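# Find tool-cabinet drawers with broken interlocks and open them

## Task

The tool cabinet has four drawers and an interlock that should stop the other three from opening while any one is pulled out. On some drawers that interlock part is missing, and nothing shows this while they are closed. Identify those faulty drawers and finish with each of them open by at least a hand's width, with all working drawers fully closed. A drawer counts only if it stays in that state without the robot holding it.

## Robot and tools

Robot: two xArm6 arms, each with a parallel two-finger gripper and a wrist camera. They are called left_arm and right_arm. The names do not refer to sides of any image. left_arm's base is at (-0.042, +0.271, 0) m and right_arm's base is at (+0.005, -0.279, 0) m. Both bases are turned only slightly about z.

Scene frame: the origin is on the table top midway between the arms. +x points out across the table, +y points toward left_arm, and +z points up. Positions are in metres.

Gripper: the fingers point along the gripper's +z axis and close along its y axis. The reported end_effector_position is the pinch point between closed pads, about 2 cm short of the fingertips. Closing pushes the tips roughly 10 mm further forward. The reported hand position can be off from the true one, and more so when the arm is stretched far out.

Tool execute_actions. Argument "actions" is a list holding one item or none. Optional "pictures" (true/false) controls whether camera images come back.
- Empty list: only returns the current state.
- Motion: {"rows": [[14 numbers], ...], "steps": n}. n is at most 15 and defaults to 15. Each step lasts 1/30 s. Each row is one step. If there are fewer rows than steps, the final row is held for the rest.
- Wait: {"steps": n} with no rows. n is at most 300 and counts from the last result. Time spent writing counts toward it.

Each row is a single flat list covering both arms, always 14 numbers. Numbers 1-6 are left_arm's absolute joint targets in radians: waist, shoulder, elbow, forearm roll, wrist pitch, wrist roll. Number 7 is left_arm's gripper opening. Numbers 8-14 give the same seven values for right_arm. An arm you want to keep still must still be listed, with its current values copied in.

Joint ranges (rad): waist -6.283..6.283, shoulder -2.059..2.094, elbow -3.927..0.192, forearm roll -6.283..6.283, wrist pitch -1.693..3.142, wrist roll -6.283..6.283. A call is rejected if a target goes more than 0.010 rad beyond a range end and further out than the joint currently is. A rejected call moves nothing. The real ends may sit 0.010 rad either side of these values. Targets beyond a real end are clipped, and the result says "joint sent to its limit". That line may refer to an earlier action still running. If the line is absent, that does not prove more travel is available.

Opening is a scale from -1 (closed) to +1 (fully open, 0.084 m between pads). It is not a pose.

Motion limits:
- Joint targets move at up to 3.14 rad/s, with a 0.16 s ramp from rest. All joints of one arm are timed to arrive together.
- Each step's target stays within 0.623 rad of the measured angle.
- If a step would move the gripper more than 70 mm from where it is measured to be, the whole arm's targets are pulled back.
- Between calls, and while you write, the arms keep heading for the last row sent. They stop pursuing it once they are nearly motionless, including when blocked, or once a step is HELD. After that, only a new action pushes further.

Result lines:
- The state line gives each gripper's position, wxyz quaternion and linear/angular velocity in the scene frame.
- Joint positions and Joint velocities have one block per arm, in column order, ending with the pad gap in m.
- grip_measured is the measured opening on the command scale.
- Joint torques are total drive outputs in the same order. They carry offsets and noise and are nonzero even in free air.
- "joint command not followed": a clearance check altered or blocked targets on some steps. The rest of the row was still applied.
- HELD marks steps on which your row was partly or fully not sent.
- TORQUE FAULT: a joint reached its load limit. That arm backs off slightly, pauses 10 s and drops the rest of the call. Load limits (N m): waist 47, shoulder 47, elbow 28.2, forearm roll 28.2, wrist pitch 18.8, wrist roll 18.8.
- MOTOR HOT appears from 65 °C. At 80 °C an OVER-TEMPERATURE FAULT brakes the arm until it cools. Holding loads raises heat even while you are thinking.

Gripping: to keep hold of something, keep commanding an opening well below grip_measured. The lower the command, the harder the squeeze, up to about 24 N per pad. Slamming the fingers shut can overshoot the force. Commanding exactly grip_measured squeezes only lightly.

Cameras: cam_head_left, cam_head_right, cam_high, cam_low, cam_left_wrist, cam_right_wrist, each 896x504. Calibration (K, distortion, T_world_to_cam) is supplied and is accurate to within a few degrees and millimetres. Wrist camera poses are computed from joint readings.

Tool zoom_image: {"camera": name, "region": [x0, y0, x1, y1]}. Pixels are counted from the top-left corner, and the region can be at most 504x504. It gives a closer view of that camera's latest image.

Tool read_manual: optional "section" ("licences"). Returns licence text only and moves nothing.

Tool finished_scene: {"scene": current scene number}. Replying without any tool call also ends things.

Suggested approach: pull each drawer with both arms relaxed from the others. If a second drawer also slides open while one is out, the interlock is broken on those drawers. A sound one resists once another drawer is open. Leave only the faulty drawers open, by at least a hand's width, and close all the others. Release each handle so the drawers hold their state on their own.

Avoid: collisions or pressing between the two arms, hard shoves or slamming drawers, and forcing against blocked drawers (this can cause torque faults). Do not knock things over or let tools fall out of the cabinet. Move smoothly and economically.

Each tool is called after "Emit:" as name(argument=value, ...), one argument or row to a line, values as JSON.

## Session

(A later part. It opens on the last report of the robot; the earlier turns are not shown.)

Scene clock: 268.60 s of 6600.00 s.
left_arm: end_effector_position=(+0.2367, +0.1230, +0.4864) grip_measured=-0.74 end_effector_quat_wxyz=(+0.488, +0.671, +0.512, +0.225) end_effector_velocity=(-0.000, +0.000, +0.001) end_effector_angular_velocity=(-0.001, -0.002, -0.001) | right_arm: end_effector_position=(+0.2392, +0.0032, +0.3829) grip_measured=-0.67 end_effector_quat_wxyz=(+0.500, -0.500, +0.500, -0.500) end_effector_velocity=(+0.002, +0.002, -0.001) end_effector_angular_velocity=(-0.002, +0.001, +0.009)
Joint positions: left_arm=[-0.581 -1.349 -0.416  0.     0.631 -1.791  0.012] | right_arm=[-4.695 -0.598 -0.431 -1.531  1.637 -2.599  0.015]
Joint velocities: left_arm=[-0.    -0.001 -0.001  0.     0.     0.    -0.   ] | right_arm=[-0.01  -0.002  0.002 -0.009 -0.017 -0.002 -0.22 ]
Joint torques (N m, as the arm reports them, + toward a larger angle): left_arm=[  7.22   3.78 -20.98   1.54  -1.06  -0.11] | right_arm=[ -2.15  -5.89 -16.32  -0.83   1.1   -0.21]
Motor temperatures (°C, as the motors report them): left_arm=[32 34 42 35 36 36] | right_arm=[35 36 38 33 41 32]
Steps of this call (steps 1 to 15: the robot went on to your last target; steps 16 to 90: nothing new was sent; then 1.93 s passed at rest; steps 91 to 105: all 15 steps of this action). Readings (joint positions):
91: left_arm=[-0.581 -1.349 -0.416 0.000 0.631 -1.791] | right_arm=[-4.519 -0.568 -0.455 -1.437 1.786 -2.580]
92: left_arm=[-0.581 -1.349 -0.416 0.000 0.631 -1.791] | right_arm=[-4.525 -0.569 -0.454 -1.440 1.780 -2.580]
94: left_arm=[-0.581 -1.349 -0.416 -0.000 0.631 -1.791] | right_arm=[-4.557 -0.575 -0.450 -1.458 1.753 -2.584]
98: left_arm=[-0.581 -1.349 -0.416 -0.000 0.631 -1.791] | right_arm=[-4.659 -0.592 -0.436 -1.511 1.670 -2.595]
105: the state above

Emit:
execute_actions(
  actions=[
    {"rows": [[-0.581,-1.349,-0.416,0,0.631,-1.791,-1.0,-4.6876,-0.5967,-0.4324,-1.5268,1.6435,-2.5986,-1.0],[-0.581,-1.349,-0.416,0,0.631,-1.791,-1.0,-4.6787,-0.5952,-0.4336,-1.5221,1.6510,-2.5976,-1.0],[-0.581,-1.349,-0.416,0,0.631,-1.791,-1.0,-4.6698,-0.5937,-0.4348,-1.5173,1.6586,-2.5966,-1.0],[-0.581,-1.349,-0.416,0,0.631,-1.791,-1.0,-4.6609,-0.5922,-0.4359,-1.5126,1.6661,-2.5956,-1.0],[-0.581,-1.349,-0.416,0,0.631,-1.791,-1.0,-4.6520,-0.5907,-0.4371,-1.5078,1.6737,-2.5946,-1.0],[-0.581,-1.349,-0.416,0,0.631,-1.791,-1.0,-4.6431,-0.5892,-0.4383,-1.5030,1.6812,-2.5936,-1.0],[-0.581,-1.349,-0.416,0,0.631,-1.791,-1.0,-4.6342,-0.5877,-0.4395,-1.4983,1.6888,-2.5926,-1.0],[-0.581,-1.349,-0.416,0,0.631,-1.791,-1.0,-4.6253,-0.5862,-0.4407,-1.4935,1.6963,-2.5916,-1.0]], "steps": 15},
  ],
)

Scene clock: 272.30 s of 6600.00 s.
left_arm: end_effector_position=(+0.2367, +0.1230, +0.4864) grip_measured=-0.74 end_effector_quat_wxyz=(+0.488, +0.671, +0.512, +0.225) end_effector_velocity=(-0.000, -0.000, -0.001) end_effector_angular_velocity=(+0.000, +0.001, -0.001) | right_arm: end_effector_position=(+0.2244, +0.0035, +0.3829) grip_measured=-0.74 end_effector_quat_wxyz=(+0.500, -0.499, +0.501, -0.500) end_effector_velocity=(-0.004, +0.001, +0.000) end_effector_angular_velocity=(+0.001, +0.002, +0.002)
Joint positions: left_arm=[-0.581 -1.349 -0.416  0.     0.631 -1.791  0.012] | right_arm=[-4.627 -0.587 -0.44  -1.494  1.697 -2.592  0.011]
Joint velocities: left_arm=[-0.    -0.001  0.001 -0.001  0.001  0.     0.   ] | right_arm=[ 0.016  0.003 -0.004  0.009  0.011  0.002 -0.   ]
Joint torques (N m, as the arm reports them, + toward a larger angle): left_arm=[  7.29   3.61 -21.16   1.51  -1.12  -0.1 ] | right_arm=[ -0.08  -3.42 -13.77  -0.13  -1.79  -0.19]
Motor temperatures (°C, as the motors report them): left_arm=[32 34 42 35 36 36] | right_arm=[35 35 38 32 41 32]
Steps of this call (steps 1 to 15: the robot went on to your last target; steps 16 to 90: nothing new was sent; then 0.20 s passed at rest; steps 91 to 105: all 15 steps of this action). Readings (joint positions):
91: left_arm=[-0.581 -1.349 -0.416 0.000 0.631 -1.791] | right_arm=[-4.696 -0.598 -0.431 -1.531 1.636 -2.600]
92: left_arm=[-0.581 -1.349 -0.416 0.000 0.631 -1.791] | right_arm=[-4.695 -0.598 -0.432 -1.531 1.638 -2.599]
94: left_arm=[-0.581 -1.349 -0.416 0.000 0.631 -1.791] | right_arm=[-4.687 -0.596 -0.433 -1.526 1.645 -2.598]
98: left_arm=[-0.581 -1.349 -0.416 0.000 0.631 -1.791] | right_arm=[-4.656 -0.591 -0.437 -1.509 1.673 -2.595]
105: the state above
camera_calibration (this result's frames):
cam_left_wrist: T_world_to_cam=[[0.471536, -0.00249915, 0.881843, -0.509078], [-0.385261, -0.9001, 0.203454, 0.164835], [0.793239, -0.435676, -0.425392, 0.204638], [0, 0, 0, 1]] pos_world=[0.141226, 0.236252, 0.502442]
cam_right_wrist: T_world_to_cam=[[-0.0130697, -0.00801037, -0.999883, 0.417476], [0.00674615, 0.999944, -0.00809905, 0.0638553], [0.999892, -0.00685121, -0.0130149, -0.0865898], [0, 0, 0, 1]] pos_world=[0.0916059, -0.0611008, 0.416817]

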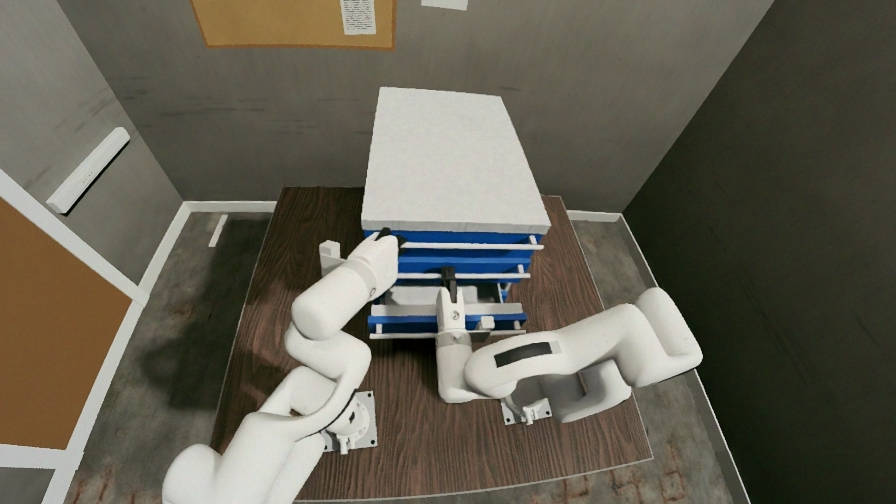

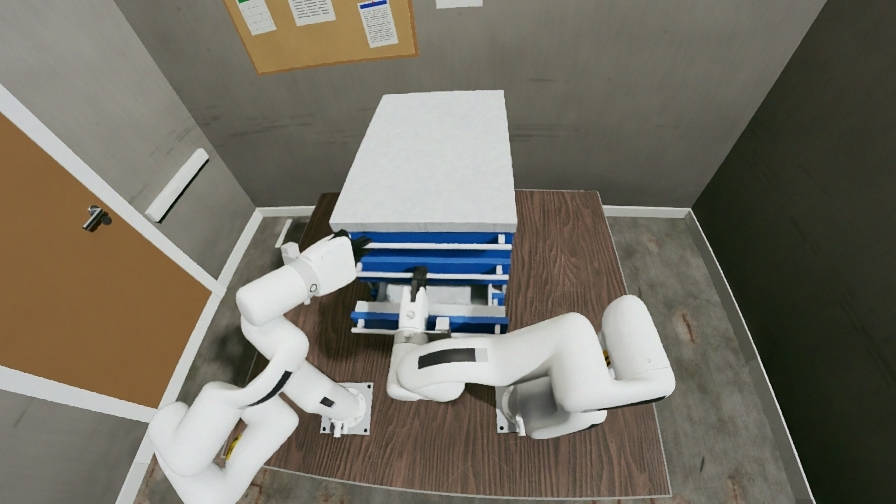

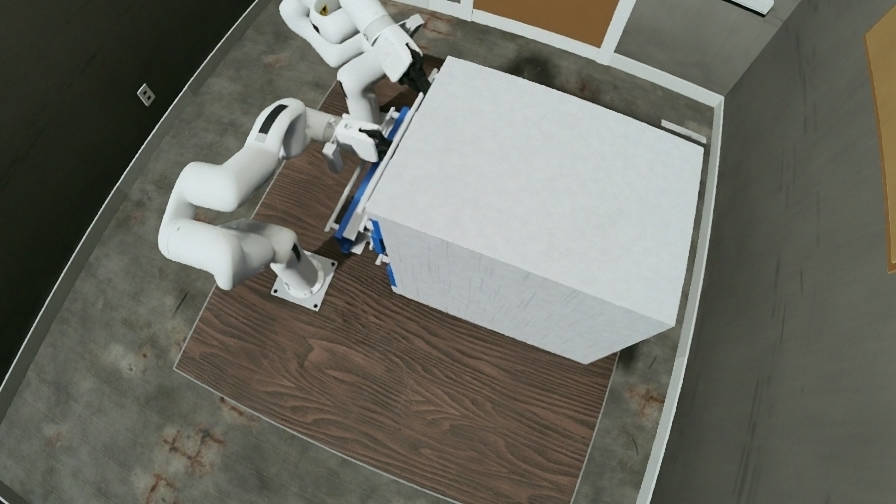

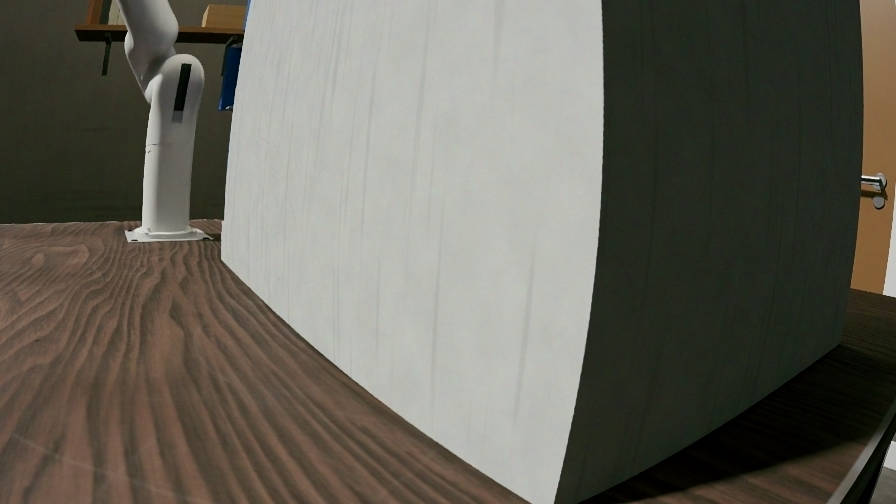

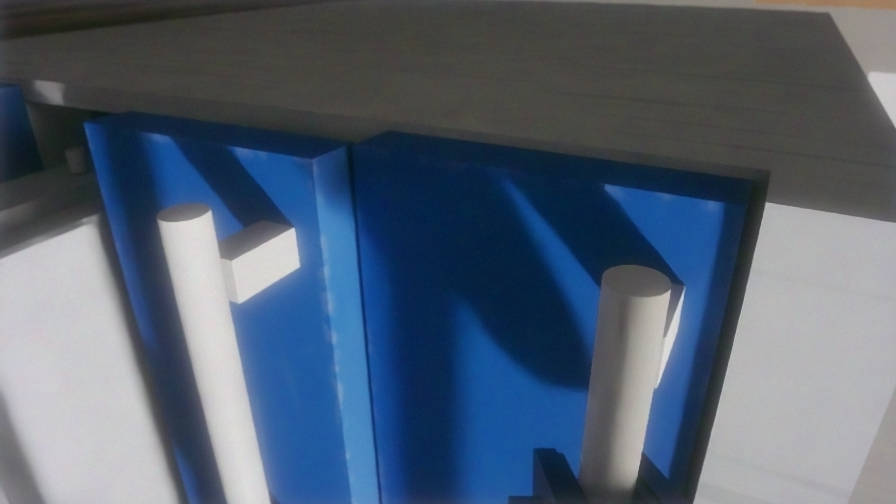

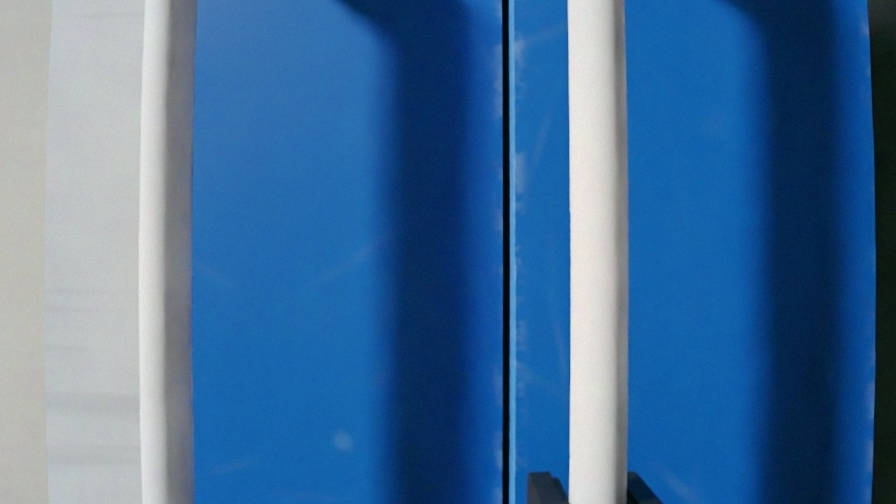

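Emit:
execute_actions(
  actions=[
    {"rows": [[-0.581,-1.349,-0.416,0,0.631,-1.791,-1.0,-4.6075,-0.5832,-0.4431,-1.4840,1.7115,-2.5896,-1.0],[-0.581,-1.349,-0.416,0,0.631,-1.791,-1.0,-4.5896,-0.5801,-0.4454,-1.4745,1.7266,-2.5876,-1.0],[-0.581,-1.349,-0.416,0,0.631,-1.791,-1.0,-4.5718,-0.5771,-0.4478,-1.4650,1.7417,-2.5856,-1.0],[-0.581,-1.349,-0.416,0,0.631,-1.791,-1.0,-4.5540,-0.5741,-0.4502,-1.4554,1.7568,-2.5836,-1.0],[-0.581,-1.349,-0.416,0,0.631,-1.791,-1.0,-4.5362,-0.5711,-0.4525,-1.4459,1.7719,-2.5816,-1.0],[-0.581,-1.349,-0.416,0,0.631,-1.791,-1.0,-4.5184,-0.5681,-0.4549,-1.4364,1.7870,-2.5796,-1.0],[-0.581,-1.349,-0.416,0,0.631,-1.791,-1.0,-4.4983,-0.5608,-0.4610,-1.4246,1.8036,-2.5751,-1.0],[-0.581,-1.349,-0.416,0,0.631,-1.791,-1.0,-4.4783,-0.5535,-0.4670,-1.4128,1.8202,-2.5706,-1.0],[-0.581,-1.349,-0.416,0,0.631,-1.791,-1.0,-4.4582,-0.5462,-0.4731,-1.4010,1.8367,-2.5661,-1.0],[-0.581,-1.349,-0.416,0,0.631,-1.791,-1.0,-4.4381,-0.5389,-0.4792,-1.3892,1.8533,-2.5616,-1.0],[-0.581,-1.349,-0.416,0,0.631,-1.791,-1.0,-4.4180,-0.5315,-0.4852,-1.3774,1.8699,-2.5571,-1.0],[-0.581,-1.349,-0.416,0,0.631,-1.791,-1.0,-4.3980,-0.5242,-0.4913,-1.3656,1.8865,-2.5526,-1.0],[-0.581,-1.349,-0.416,0,0.631,-1.791,-1.0,-4.3779,-0.5169,-0.4973,-1.3538,1.9030,-2.5481,-1.0],[-0.581,-1.349,-0.416,0,0.631,-1.791,-1.0,-4.3578,-0.5096,-0.5034,-1.3420,1.9196,-2.5436,-1.0],[-0.581,-1.349,-0.416,0,0.631,-1.791,-1.0,-4.3424,-0.5007,-0.5111,-1.3317,1.9318,-2.5384,-1.0]], "steps": 15},
  ],
  pictures=false,
)

Emit:
execute_actions(
  actions=[
    {"rows": [[-0.581,-1.349,-0.416,0,0.631,-1.791,-1.0,-4.3270,-0.4918,-0.5187,-1.3214,1.9439,-2.5332,-1.0],[-0.581,-1.349,-0.416,0,0.631,-1.791,-1.0,-4.3116,-0.4830,-0.5264,-1.3111,1.9561,-2.5280,-1.0],[-0.581,-1.349,-0.416,0,0.631,-1.791,-1.0,-4.2962,-0.4741,-0.5341,-1.3008,1.9682,-2.5228,-1.0],[-0.581,-1.349,-0.416,0,0.631,-1.791,-1.0,-4.2809,-0.4652,-0.5418,-1.2905,1.9804,-2.5176,-1.0],[-0.581,-1.349,-0.416,0,0.631,-1.791,-1.0,-4.2655,-0.4563,-0.5494,-1.2801,1.9926,-2.5124,-1.0],[-0.581,-1.349,-0.416,0,0.631,-1.791,-1.0,-4.2501,-0.4474,-0.5571,-1.2698,2.0047,-2.5072,-1.0],[-0.581,-1.349,-0.416,0,0.631,-1.791,-1.0,-4.2347,-0.4386,-0.5648,-1.2595,2.0169,-2.5020,-1.0],[-0.581,-1.349,-0.416,0,0.631,-1.791,-1.0,-4.2193,-0.4297,-0.5724,-1.2492,2.0290,-2.4968,-1.0],[-0.581,-1.349,-0.416,0,0.631,-1.791,-1.0,-4.2039,-0.4208,-0.5801,-1.2389,2.0412,-2.4916,-1.0]], "steps": 15},
  ],
  pictures=false,
)

Scene clock: 282.33 s of 6600.00 s.
left_arm: end_effector_position=(+0.2367, +0.1230, +0.4864) grip_measured=-0.74 end_effector_quat_wxyz=(+0.488, +0.671, +0.512, +0.225) end_effector_velocity=(-0.000, -0.000, -0.000) end_effector_angular_velocity=(+0.001, +0.000, -0.001) | right_arm: end_effector_position=(+0.1728, +0.0038, +0.3829) grip_measured=-0.74 end_effector_quat_wxyz=(+0.500, -0.500, +0.501, -0.500) end_effector_velocity=(-0.151, -0.000, -0.000) end_effector_angular_velocity=(-0.009, -0.003, +0.012)
Joint positions: left_arm=[-0.581 -1.349 -0.416 -0.     0.631 -1.791  0.012] | right_arm=[-4.41  -0.528 -0.487 -1.372  1.878 -2.555  0.011]
Joint velocities: left_arm=[-0.001  0.     0.     0.001 -0.    -0.    -0.   ] | right_arm=[ 0.594  0.221 -0.181  0.347  0.479  0.134 -0.   ]
Joint torques (N m, as the arm reports them, + toward a larger angle): left_arm=[  7.28   3.7  -21.17   1.42  -1.08  -0.02] | right_arm=[  2.42  -2.44 -15.42  -1.43  -4.75  -0.12]
Motor temperatures (°C, as the motors report them): left_arm=[32 34 42 35 36 36] | right_arm=[35 35 39 33 42 32]
Steps of this call (steps 1 to 15: the robot went on to your last target; steps 16 to 90: nothing new was sent; then 6.53 s passed at rest; steps 91 to 105: all 15 steps of this action). Readings (joint positions):
91: left_arm=[-0.581 -1.349 -0.416 -0.000 0.631 -1.791] | right_arm=[-4.625 -0.586 -0.441 -1.493 1.697 -2.592]
92: left_arm=[-0.581 -1.349 -0.416 -0.000 0.631 -1.791] | right_arm=[-4.622 -0.585 -0.441 -1.491 1.700 -2.591]
94: left_arm=[-0.581 -1.349 -0.416 0.000 0.631 -1.791] | right_arm=[-4.604 -0.582 -0.444 -1.482 1.715 -2.589]
98: left_arm=[-0.581 -1.349 -0.416 0.000 0.631 -1.791] | right_arm=[-4.544 -0.572 -0.452 -1.450 1.766 -2.582]
105: the state above

Scene clock: 282.83 s of 6600.00 s.
left_arm: end_effector_position=(+0.2367, +0.1230, +0.4864) grip_measured=-0.74 end_effector_quat_wxyz=(+0.488, +0.671, +0.512, +0.225) end_effector_velocity=(+0.000, -0.000, -0.001) end_effector_angular_velocity=(+0.001, +0.001, -0.000) | right_arm: end_effector_position=(+0.1155, +0.0035, +0.3829) grip_measured=-0.74 end_effector_quat_wxyz=(+0.500, -0.500, +0.500, -0.500) end_effector_velocity=(-0.013, -0.001, -0.000) end_effector_angular_velocity=(+0.003, +0.002, -0.001)
Joint positions: left_arm=[-0.581 -1.349 -0.416  0.     0.631 -1.791  0.012] | right_arm=[-4.207 -0.422 -0.578 -1.242  2.038 -2.493  0.011]
Joint velocities: left_arm=[-0.     0.001  0.     0.001  0.    -0.    -0.   ] | right_arm=[ 0.041  0.026 -0.024  0.031  0.032  0.019  0.   ]
Joint torques (N m, as the arm reports them, + toward a larger angle): left_arm=[  7.29   3.63 -20.98   1.62  -1.08  -0.12] | right_arm=[  0.21  -5.4  -15.76  -1.84  -4.05  -0.25]
Motor temperatures (°C, as the motors report them): left_arm=[32 34 42 35 36 36] | right_arm=[35 35 39 33 42 32]
Steps of this call (steps 1 to 15: all 15 steps of this action). Readings (joint positions):
1: left_arm=[-0.581 -1.349 -0.416 0.000 0.631 -1.791] | right_arm=[-4.390 -0.521 -0.494 -1.361 1.894 -2.551]
2: left_arm=[-0.581 -1.349 -0.416 0.000 0.631 -1.791] | right_arm=[-4.371 -0.513 -0.500 -1.349 1.909 -2.546]
4: left_arm=[-0.581 -1.349 -0.416 0.000 0.631 -1.791] | right_arm=[-4.337 -0.496 -0.515 -1.327 1.937 -2.536]
8: left_arm=[-0.581 -1.349 -0.416 -0.000 0.631 -1.791] | right_arm=[-4.274 -0.461 -0.545 -1.285 1.988 -2.515]
15: the state above

Drawer 3 confirmed faulty. Now a small left test pull on drawer 1.

Emit:
execute_actions(
  actions=[
    {"rows": [[-0.583,-1.354,-0.4153,0,0.635,-1.792,-1.0,-4.2039,-0.4208,-0.5801,-1.2389,2.0412,-2.4916,-1.0],[-0.585,-1.358,-0.4148,0,0.639,-1.793,-1.0,-4.2039,-0.4208,-0.5801,-1.2389,2.0412,-2.4916,-1.0],[-0.587,-1.363,-0.414,0,0.643,-1.794,-1.0,-4.2039,-0.4208,-0.5801,-1.2389,2.0412,-2.4916,-1.0],[-0.589,-1.368,-0.4134,0,0.647,-1.7952,-1.0,-4.2039,-0.4208,-0.5801,-1.2389,2.0412,-2.4916,-1.0],[-0.591,-1.372,-0.4127,0,0.651,-1.7963,-1.0,-4.2039,-0.4208,-0.5801,-1.2389,2.0412,-2.4916,-1.0],[-0.593,-1.377,-0.412,0,0.655,-1.7973,-1.0,-4.2039,-0.4208,-0.5801,-1.2389,2.0412,-2.4916,-1.0],[-0.595,-1.382,-0.4114,0,0.659,-1.7984,-1.0,-4.2039,-0.4208,-0.5801,-1.2389,2.0412,-2.4916,-1.0],[-0.597,-1.386,-0.4108,0,0.663,-1.7994,-1.0,-4.2039,-0.4208,-0.5801,-1.2389,2.0412,-2.4916,-1.0],[-0.599,-1.391,-0.4101,0,0.667,-1.8005,-1.0,-4.2039,-0.4208,-0.5801,-1.2389,2.0412,-2.4916,-1.0]], "steps": 15},
  ],
)

Scene clock: 286.50 s of 6600.00 s.
left_arm: end_effector_position=(+0.2262, +0.1241, +0.4882) grip_measured=-0.74 end_effector_quat_wxyz=(+0.491, +0.671, +0.509, +0.221) end_effector_velocity=(-0.007, -0.001, +0.003) end_effector_angular_velocity=(-0.008, +0.002, -0.011) | right_arm: end_effector_position=(+0.1145, +0.0033, +0.3830) grip_measured=-0.74 end_effector_quat_wxyz=(+0.500, -0.500, +0.500, -0.500) end_effector_velocity=(+0.000, -0.000, +0.000) end_effector_angular_velocity=(-0.001, -0.002, -0.002)
Joint positions: left_arm=[-0.595 -1.389 -0.412  0.002  0.663 -1.8    0.012] | right_arm=[-4.204 -0.421 -0.58  -1.239  2.041 -2.492  0.011]
Joint velocities: left_arm=[-0.012 -0.02  -0.004 -0.004  0.021 -0.004 -0.   ] | right_arm=[ 0.     0.     0.     0.     0.002 -0.001  0.   ]
Joint torques (N m, as the arm reports them, + toward a larger angle): left_arm=[ -9.58  -0.28 -17.65  -1.82   2.92  -0.02] | right_arm=[  0.26  -5.75 -15.27  -1.41  -2.84  -0.24]
Motor temperatures (°C, as the motors report them): left_arm=[32 34 42 35 35 36] | right_arm=[35 35 39 33 42 32]
Steps of this call (steps 1 to 15: the robot went on to your last target; steps 16 to 90: nothing new was sent; then 0.17 s passed at rest; steps 91 to 105: all 15 steps of this action). Readings (joint positions):
91: left_arm=[-0.581 -1.349 -0.416 0.000 0.631 -1.791] | right_arm=[-4.204 -0.421 -0.580 -1.239 2.041 -2.492]
92: left_arm=[-0.581 -1.350 -0.416 0.000 0.632 -1.791] | right_arm=[-4.204 -0.421 -0.580 -1.239 2.041 -2.492]
94: left_arm=[-0.583 -1.354 -0.415 0.000 0.635 -1.792] | right_arm=[-4.204 -0.421 -0.580 -1.239 2.041 -2.492]
98: left_arm=[-0.590 -1.370 -0.412 0.001 0.649 -1.796] | right_arm=[-4.204 -0.421 -0.580 -1.239 2.041 -2.492]
105: the state above
camera_calibration (this result's frames):
cam_left_wrist: T_world_to_cam=[[0.470977, -0.000361646, 0.882145, -0.506046], [-0.393706, -0.894967, 0.209833, 0.159554], [0.789415, -0.446132, -0.421651, 0.214448], [0, 0, 0, 1]] pos_world=[0.131865, 0.238285, 0.503349]
cam_right_wrist: T_world_to_cam=[[-0.0127654, -0.00916065, -0.999877, 0.416121], [0.004425, 0.999948, -0.0092178, 0.0654676], [0.999909, -0.00454212, -0.0127242, 0.0230808], [0, 0, 0, 1]] pos_world=[-0.0180564, -0.0615474, 0.416967]

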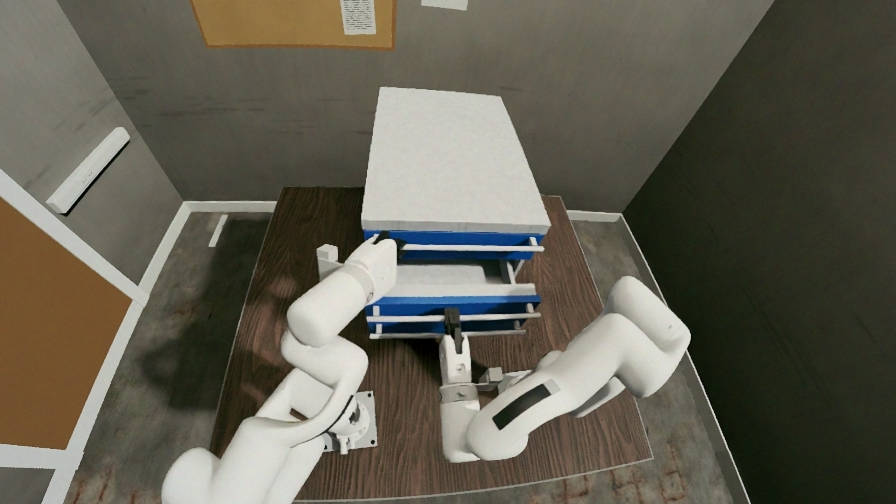

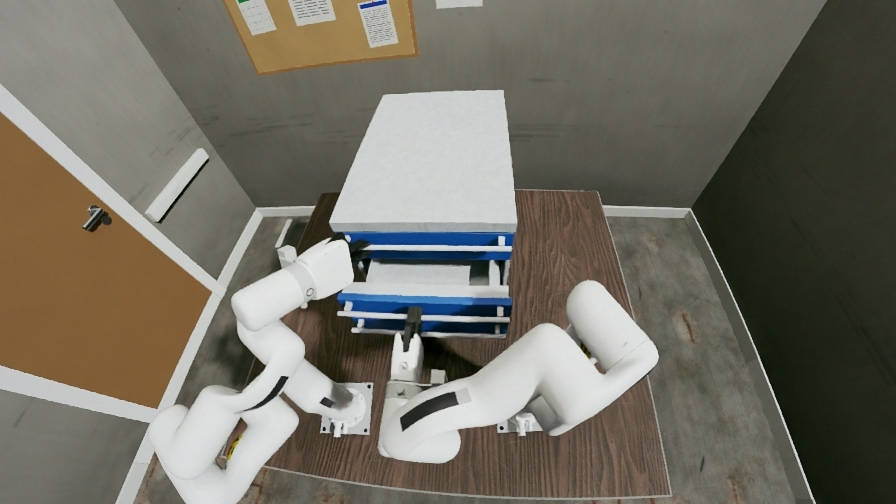

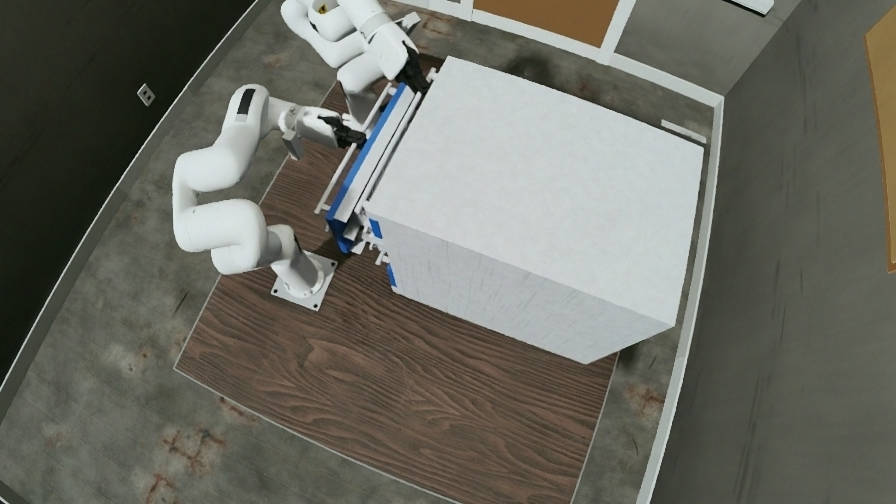

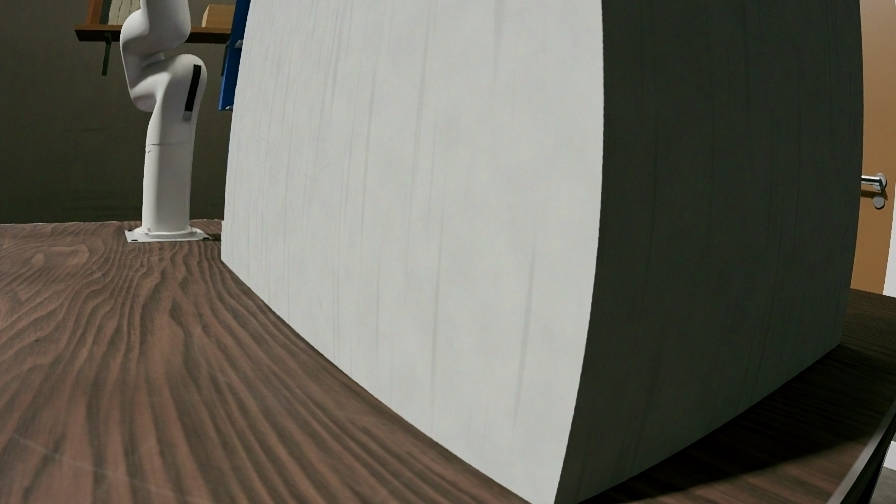

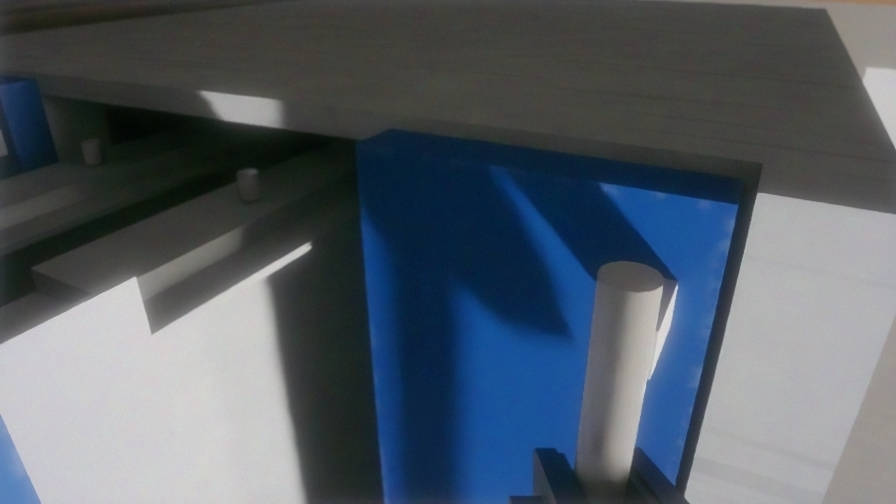

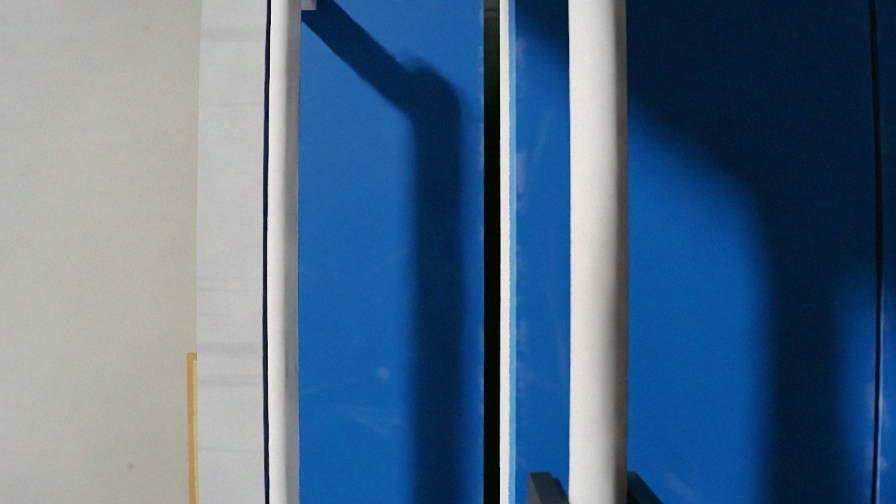

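Emit:
execute_actions(
  actions=[
    {"rows": [[-0.595,-1.382,-0.4114,0,0.659,-1.7984,-1.0,-4.2193,-0.4297,-0.5724,-1.2492,2.0290,-2.4968,-1.0],[-0.593,-1.377,-0.412,0,0.655,-1.7973,-1.0,-4.2347,-0.4386,-0.5648,-1.2595,2.0169,-2.5020,-1.0],[-0.591,-1.372,-0.4127,0,0.651,-1.7963,-0.5,-4.2501,-0.4474,-0.5571,-1.2698,2.0047,-2.5072,-1.0],[-0.591,-1.372,-0.4127,0,0.651,-1.7963,-0.5,-4.2655,-0.4563,-0.5494,-1.2801,1.9926,-2.5124,-1.0],[-0.591,-1.372,-0.4127,0,0.651,-1.7963,-0.5,-4.2809,-0.4652,-0.5418,-1.2905,1.9804,-2.5176,-1.0],[-0.591,-1.372,-0.4127,0,0.651,-1.7963,-0.5,-4.2962,-0.4741,-0.5341,-1.3008,1.9682,-2.5228,-1.0],[-0.591,-1.372,-0.4127,0,0.651,-1.7963,-0.5,-4.3116,-0.4830,-0.5264,-1.3111,1.9561,-2.5280,-1.0],[-0.589,-1.368,-0.4134,0,0.647,-1.7952,-0.5,-4.3270,-0.4918,-0.5187,-1.3214,1.9439,-2.5332,-1.0],[-0.587,-1.363,-0.414,0,0.643,-1.794,-0.5,-4.3424,-0.5007,-0.5111,-1.3317,1.9318,-2.5384,-1.0],[-0.585,-1.358,-0.4148,0,0.639,-1.793,-0.5,-4.3578,-0.5096,-0.5034,-1.3420,1.9196,-2.5436,-1.0],[-0.585,-1.358,-0.4148,0,0.639,-1.793,-0.5,-4.3779,-0.5169,-0.4973,-1.3538,1.9030,-2.5481,-1.0],[-0.585,-1.358,-0.4148,0,0.639,-1.793,-0.5,-4.3980,-0.5242,-0.4913,-1.3656,1.8865,-2.5526,-1.0],[-0.585,-1.358,-0.4148,0,0.639,-1.793,-0.5,-4.4180,-0.5315,-0.4852,-1.3774,1.8699,-2.5571,-1.0],[-0.585,-1.358,-0.4148,0,0.639,-1.793,-0.5,-4.4381,-0.5389,-0.4792,-1.3892,1.8533,-2.5616,-1.0],[-0.585,-1.358,-0.4148,0,0.639,-1.793,-0.5,-4.4582,-0.5462,-0.4731,-1.4010,1.8367,-2.5661,-1.0]], "steps": 15},
  ],
  pictures=false,
)

Emit:
execute_actions(
  actions=[
    {"rows": [[-0.585,-1.358,-0.4148,0,0.639,-1.793,-0.5,-4.4783,-0.5535,-0.4670,-1.4128,1.8202,-2.5706,-1.0],[-0.585,-1.358,-0.4148,0,0.639,-1.793,-0.5,-4.4983,-0.5608,-0.4610,-1.4246,1.8036,-2.5751,-1.0],[-0.585,-1.358,-0.4148,0,0.639,-1.793,-0.5,-4.5184,-0.5681,-0.4549,-1.4364,1.7870,-2.5796,-1.0],[-0.585,-1.358,-0.4148,0,0.639,-1.793,-0.5,-4.5362,-0.5711,-0.4525,-1.4459,1.7719,-2.5816,-1.0],[-0.585,-1.358,-0.4148,0,0.639,-1.793,-0.5,-4.5540,-0.5741,-0.4502,-1.4554,1.7568,-2.5836,-1.0],[-0.585,-1.358,-0.4148,0,0.639,-1.793,-0.5,-4.5718,-0.5771,-0.4478,-1.4650,1.7417,-2.5856,-1.0],[-0.585,-1.358,-0.4148,0,0.639,-1.793,-0.5,-4.5896,-0.5801,-0.4454,-1.4745,1.7266,-2.5876,-1.0],[-0.585,-1.358,-0.4148,0,0.639,-1.793,-0.5,-4.6075,-0.5832,-0.4431,-1.4840,1.7115,-2.5896,-1.0],[-0.585,-1.358,-0.4148,0,0.639,-1.793,-0.5,-4.6253,-0.5862,-0.4407,-1.4935,1.6963,-2.5916,-1.0],[-0.585,-1.358,-0.4148,0,0.639,-1.793,-0.5,-4.6431,-0.5892,-0.4383,-1.5030,1.6812,-2.5936,-1.0],[-0.585,-1.358,-0.4148,0,0.639,-1.793,-0.5,-4.6580,-0.5917,-0.4363,-1.5110,1.6686,-2.5953,-1.0],[-0.585,-1.358,-0.4148,0,0.639,-1.793,-0.5,-4.6698,-0.5937,-0.4348,-1.5173,1.6586,-2.5966,-1.0],[-0.585,-1.358,-0.4148,0,0.639,-1.793,-0.5,-4.6787,-0.5952,-0.4336,-1.5221,1.6510,-2.5976,-1.0],[-0.585,-1.358,-0.4148,0,0.639,-1.793,-0.5,-4.6876,-0.5967,-0.4324,-1.5268,1.6435,-2.5986,-1.0],[-0.585,-1.358,-0.4148,0,0.639,-1.793,-0.5,-4.6965,-0.5982,-0.4312,-1.5316,1.6359,-2.5996,-1.0]], "steps": 15},
  ],
  pictures=false,
)

Emit:
execute_actions(
  actions=[
    {"rows": [[-0.585,-1.358,-0.4148,0,0.639,-1.793,-0.5,-4.7010,-0.5990,-0.4306,-1.5340,1.6321,-2.6001,-1.0]], "steps": 12},
  ],
)

Scene clock: 297.43 s of 6600.00 s.
left_arm: end_effector_position=(+0.2342, +0.1220, +0.4820) grip_measured=-0.52 end_effector_quat_wxyz=(+0.485, +0.674, +0.512, +0.220) end_effector_velocity=(+0.004, +0.006, +0.025) end_effector_angular_velocity=(-0.018, -0.055, +0.020) | right_arm: end_effector_position=(+0.1674, +0.0039, +0.3830) grip_measured=-0.74 end_effector_quat_wxyz=(+0.500, -0.500, +0.501, -0.500) end_effector_velocity=(+0.146, +0.000, -0.000) end_effector_angular_velocity=(+0.006, +0.001, -0.010)
Joint positions: left_arm=[-0.588 -1.358 -0.409 -0.001  0.644 -1.793  0.021] | right_arm=[-4.389 -0.52  -0.495 -1.359  1.895 -2.55   0.011]
Joint velocities: left_arm=[ 0.021  0.013 -0.035  0.007 -0.035  0.004  0.001] | right_arm=[-0.566 -0.226  0.188 -0.337 -0.454 -0.137  0.   ]
Joint torques (N m, as the arm reports them, + toward a larger angle): left_arm=[ -1.38   3.9  -22.05  -0.17  -1.96  -0.23] | right_arm=[ -0.01  -2.69 -16.32  -1.94  -4.69  -0.14]
Motor temperatures (°C, as the motors report them): left_arm=[32 34 40 35 36 36] | right_arm=[35 35 39 33 42 32]
Steps of this call (steps 1 to 15: the robot went on to your last target; steps 16 to 90: nothing new was sent; then 7.43 s passed at rest; steps 91 to 105: all 15 steps of this action). Readings (joint positions):
91: left_arm=[-0.599 -1.391 -0.410 -0.000 0.663 -1.800] | right_arm=[-4.204 -0.421 -0.580 -1.239 2.041 -2.492]
92: left_arm=[-0.598 -1.389 -0.411 -0.000 0.662 -1.800] | right_arm=[-4.207 -0.423 -0.579 -1.241 2.039 -2.493]
94: left_arm=[-0.597 -1.384 -0.412 -0.001 0.659 -1.798] | right_arm=[-4.222 -0.432 -0.571 -1.251 2.027 -2.498]
98: left_arm=[-0.598 -1.373 -0.408 -0.004 0.655 -1.797] | right_arm=[-4.275 -0.462 -0.544 -1.286 1.987 -2.516]
105: the state above

Scene clock: 297.93 s of 6600.00 s.
left_arm: end_effector_position=(+0.2342, +0.1229, +0.4863) grip_measured=-0.52 end_effector_quat_wxyz=(+0.488, +0.671, +0.511, +0.223) end_effector_velocity=(+0.000, +0.000, +0.000) end_effector_angular_velocity=(-0.000, -0.000, +0.001) | right_arm: end_effector_position=(+0.2313, +0.0040, +0.3831) grip_measured=-0.74 end_effector_quat_wxyz=(+0.500, -0.500, +0.500, -0.500) end_effector_velocity=(+0.076, +0.002, +0.000) end_effector_angular_velocity=(-0.008, +0.001, +0.028)
Joint positions: left_arm=[-0.585 -1.358 -0.415 -0.     0.639 -1.793  0.021] | right_arm=[-4.659 -0.592 -0.437 -1.512  1.667 -2.595  0.011]
Joint velocities: left_arm=[ 0.001  0.001 -0.001  0.    -0.001 -0.     0.   ] | right_arm=[-0.35  -0.063  0.047 -0.198 -0.322 -0.043  0.   ]
Joint torques (N m, as the arm reports them, + toward a larger angle): left_arm=[ -1.04   4.8  -21.88  -0.04  -2.04  -0.25] | right_arm=[  0.76  -2.1  -16.21  -1.67  -3.36  -0.29]
Motor temperatures (°C, as the motors report them): left_arm=[32 34 40 35 36 36] | right_arm=[35 35 39 33 42 32]
Steps of this call (steps 1 to 15: all 15 steps of this action). Readings (joint positions):
1: left_arm=[-0.587 -1.357 -0.411 -0.001 0.643 -1.793] | right_arm=[-4.408 -0.527 -0.489 -1.371 1.879 -2.554]
2: left_arm=[-0.587 -1.357 -0.412 -0.000 0.642 -1.793] | right_arm=[-4.427 -0.534 -0.483 -1.382 1.864 -2.559]
4: left_arm=[-0.586 -1.358 -0.413 -0.000 0.641 -1.793] | right_arm=[-4.467 -0.549 -0.471 -1.406 1.831 -2.568]
8: left_arm=[-0.585 -1.358 -0.414 -0.000 0.640 -1.793] | right_arm=[-4.543 -0.570 -0.454 -1.449 1.767 -2.581]
15: the state above

Scene clock: 298.33 s of 6600.00 s.
left_arm: end_effector_position=(+0.2342, +0.1229, +0.4864) grip_measured=-0.52 end_effector_quat_wxyz=(+0.488, +0.671, +0.511, +0.223) end_effector_velocity=(-0.000, -0.000, +0.001) end_effector_angular_velocity=(-0.001, -0.002, -0.001) | right_arm: end_effector_position=(+0.2397, +0.0038, +0.3831) grip_measured=-0.74 end_effector_quat_wxyz=(+0.501, -0.501, +0.499, -0.499) end_effector_velocity=(+0.001, -0.000, +0.000) end_effector_angular_velocity=(-0.000, -0.001, -0.001)
Joint positions: left_arm=[-0.585 -1.358 -0.415 -0.     0.639 -1.793  0.021] | right_arm=[-4.698 -0.599 -0.431 -1.534  1.632 -2.6    0.012]
Joint velocities: left_arm=[-0.    -0.001 -0.001 -0.    -0.     0.    -0.   ] | right_arm=[-0.005  0.    -0.    -0.003 -0.003 -0.001  0.   ]
Joint torques (N m, as the arm reports them, + toward a larger angle): left_arm=[ -0.98   4.74 -21.92   0.01  -1.94  -0.29] | right_arm=[ -5.73  -1.75 -15.48  -1.45  -2.86  -0.14]
Motor temperatures (°C, as the motors report them): left_arm=[32 34 40 35 36 36] | right_arm=[35 35 39 33 42 32]
Steps of this call (steps 1 to 12: all 12 steps of this action). Readings (joint positions):
1: left_arm=[-0.585 -1.358 -0.415 -0.000 0.639 -1.793] | right_arm=[-4.670 -0.594 -0.435 -1.518 1.657 -2.597]
2: left_arm=[-0.585 -1.358 -0.415 -0.000 0.639 -1.793] | right_arm=[-4.680 -0.595 -0.434 -1.523 1.649 -2.598]
4: left_arm=[-0.585 -1.358 -0.415 -0.000 0.639 -1.793] | right_arm=[-4.693 -0.597 -0.433 -1.530 1.638 -2.599]
8: left_arm=[-0.585 -1.358 -0.415 -0.000 0.639 -1.793] | right_arm=[-4.697 -0.599 -0.431 -1.533 1.633 -2.600]
12: the state above
camera_calibration (this result's frames):
cam_left_wrist: T_world_to_cam=[[0.472444, -0.00266737, 0.881357, -0.507902], [-0.387889, -0.898573, 0.205205, 0.163352], [0.791416, -0.438817, -0.42556, 0.20748], [0, 0, 0, 1]] pos_world=[0.139115, 0.236474, 0.502417]
cam_right_wrist: T_world_to_cam=[[-0.0130437, -0.00913792, -0.999873, 0.417848], [0.00160316, 0.999957, -0.0091596, 0.0650471], [0.999914, -0.00172243, -0.0130284, -0.10199], [0, 0, 0, 1]] pos_world=[0.107327, -0.0614017, 0.417062]

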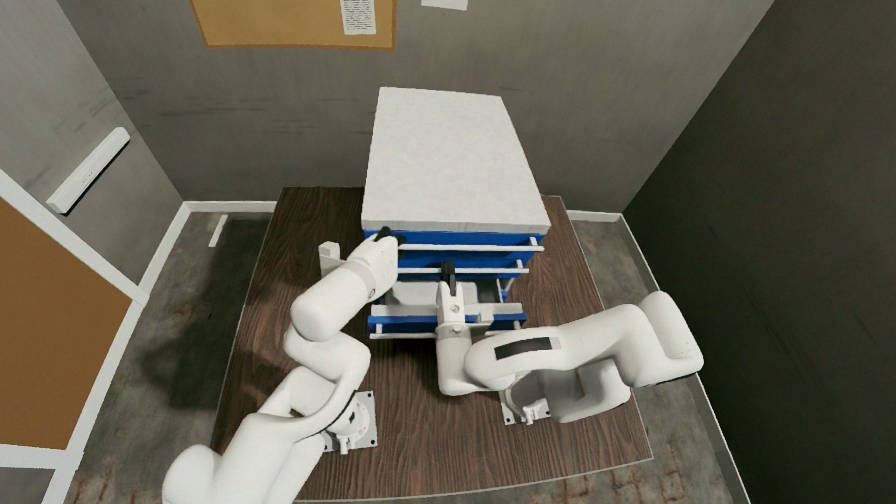

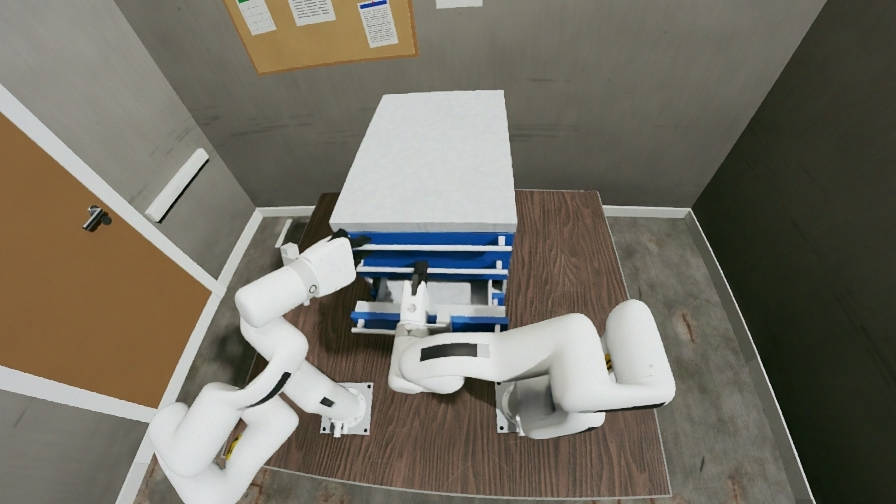

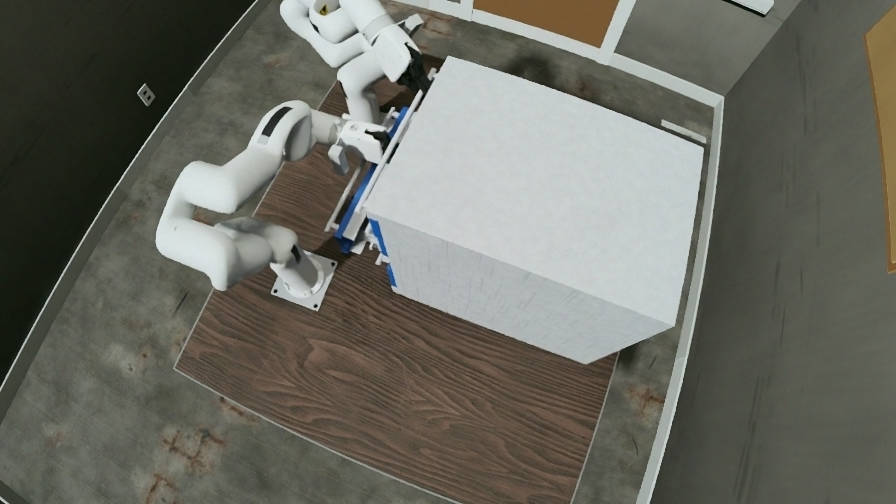

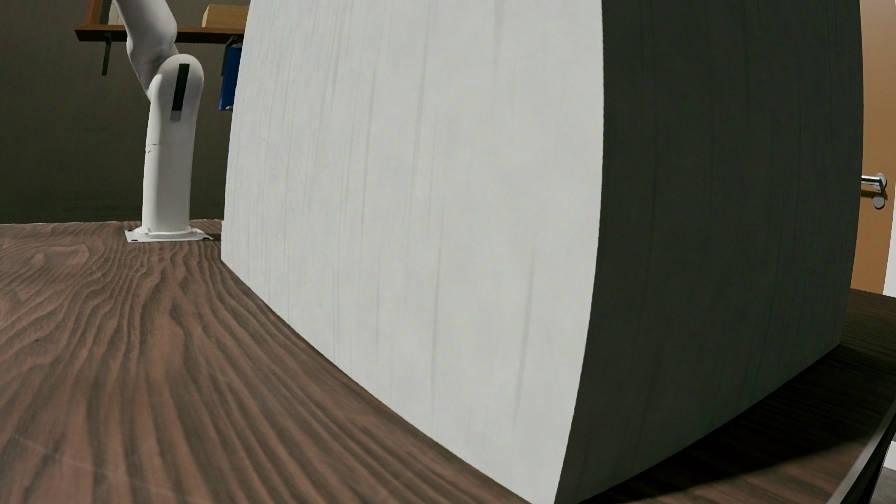

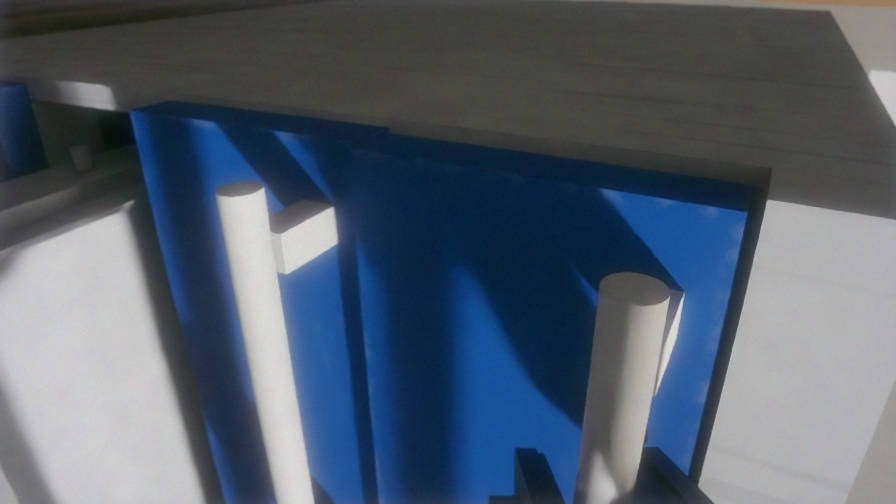

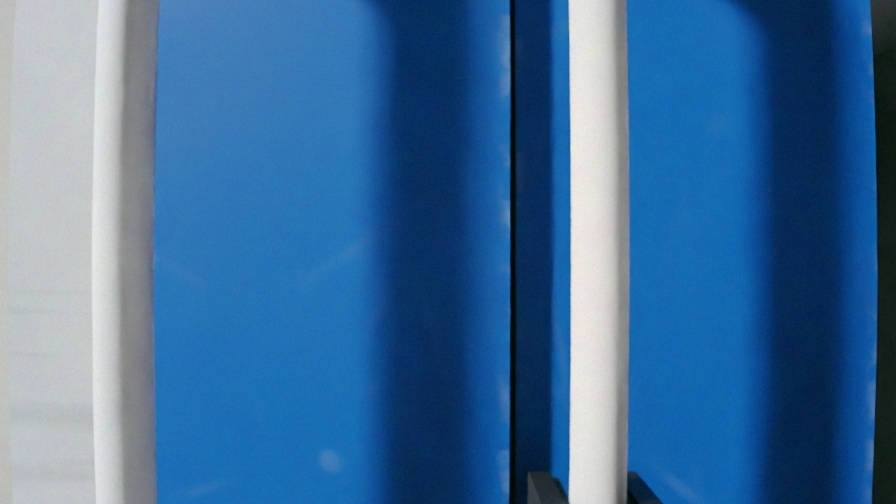

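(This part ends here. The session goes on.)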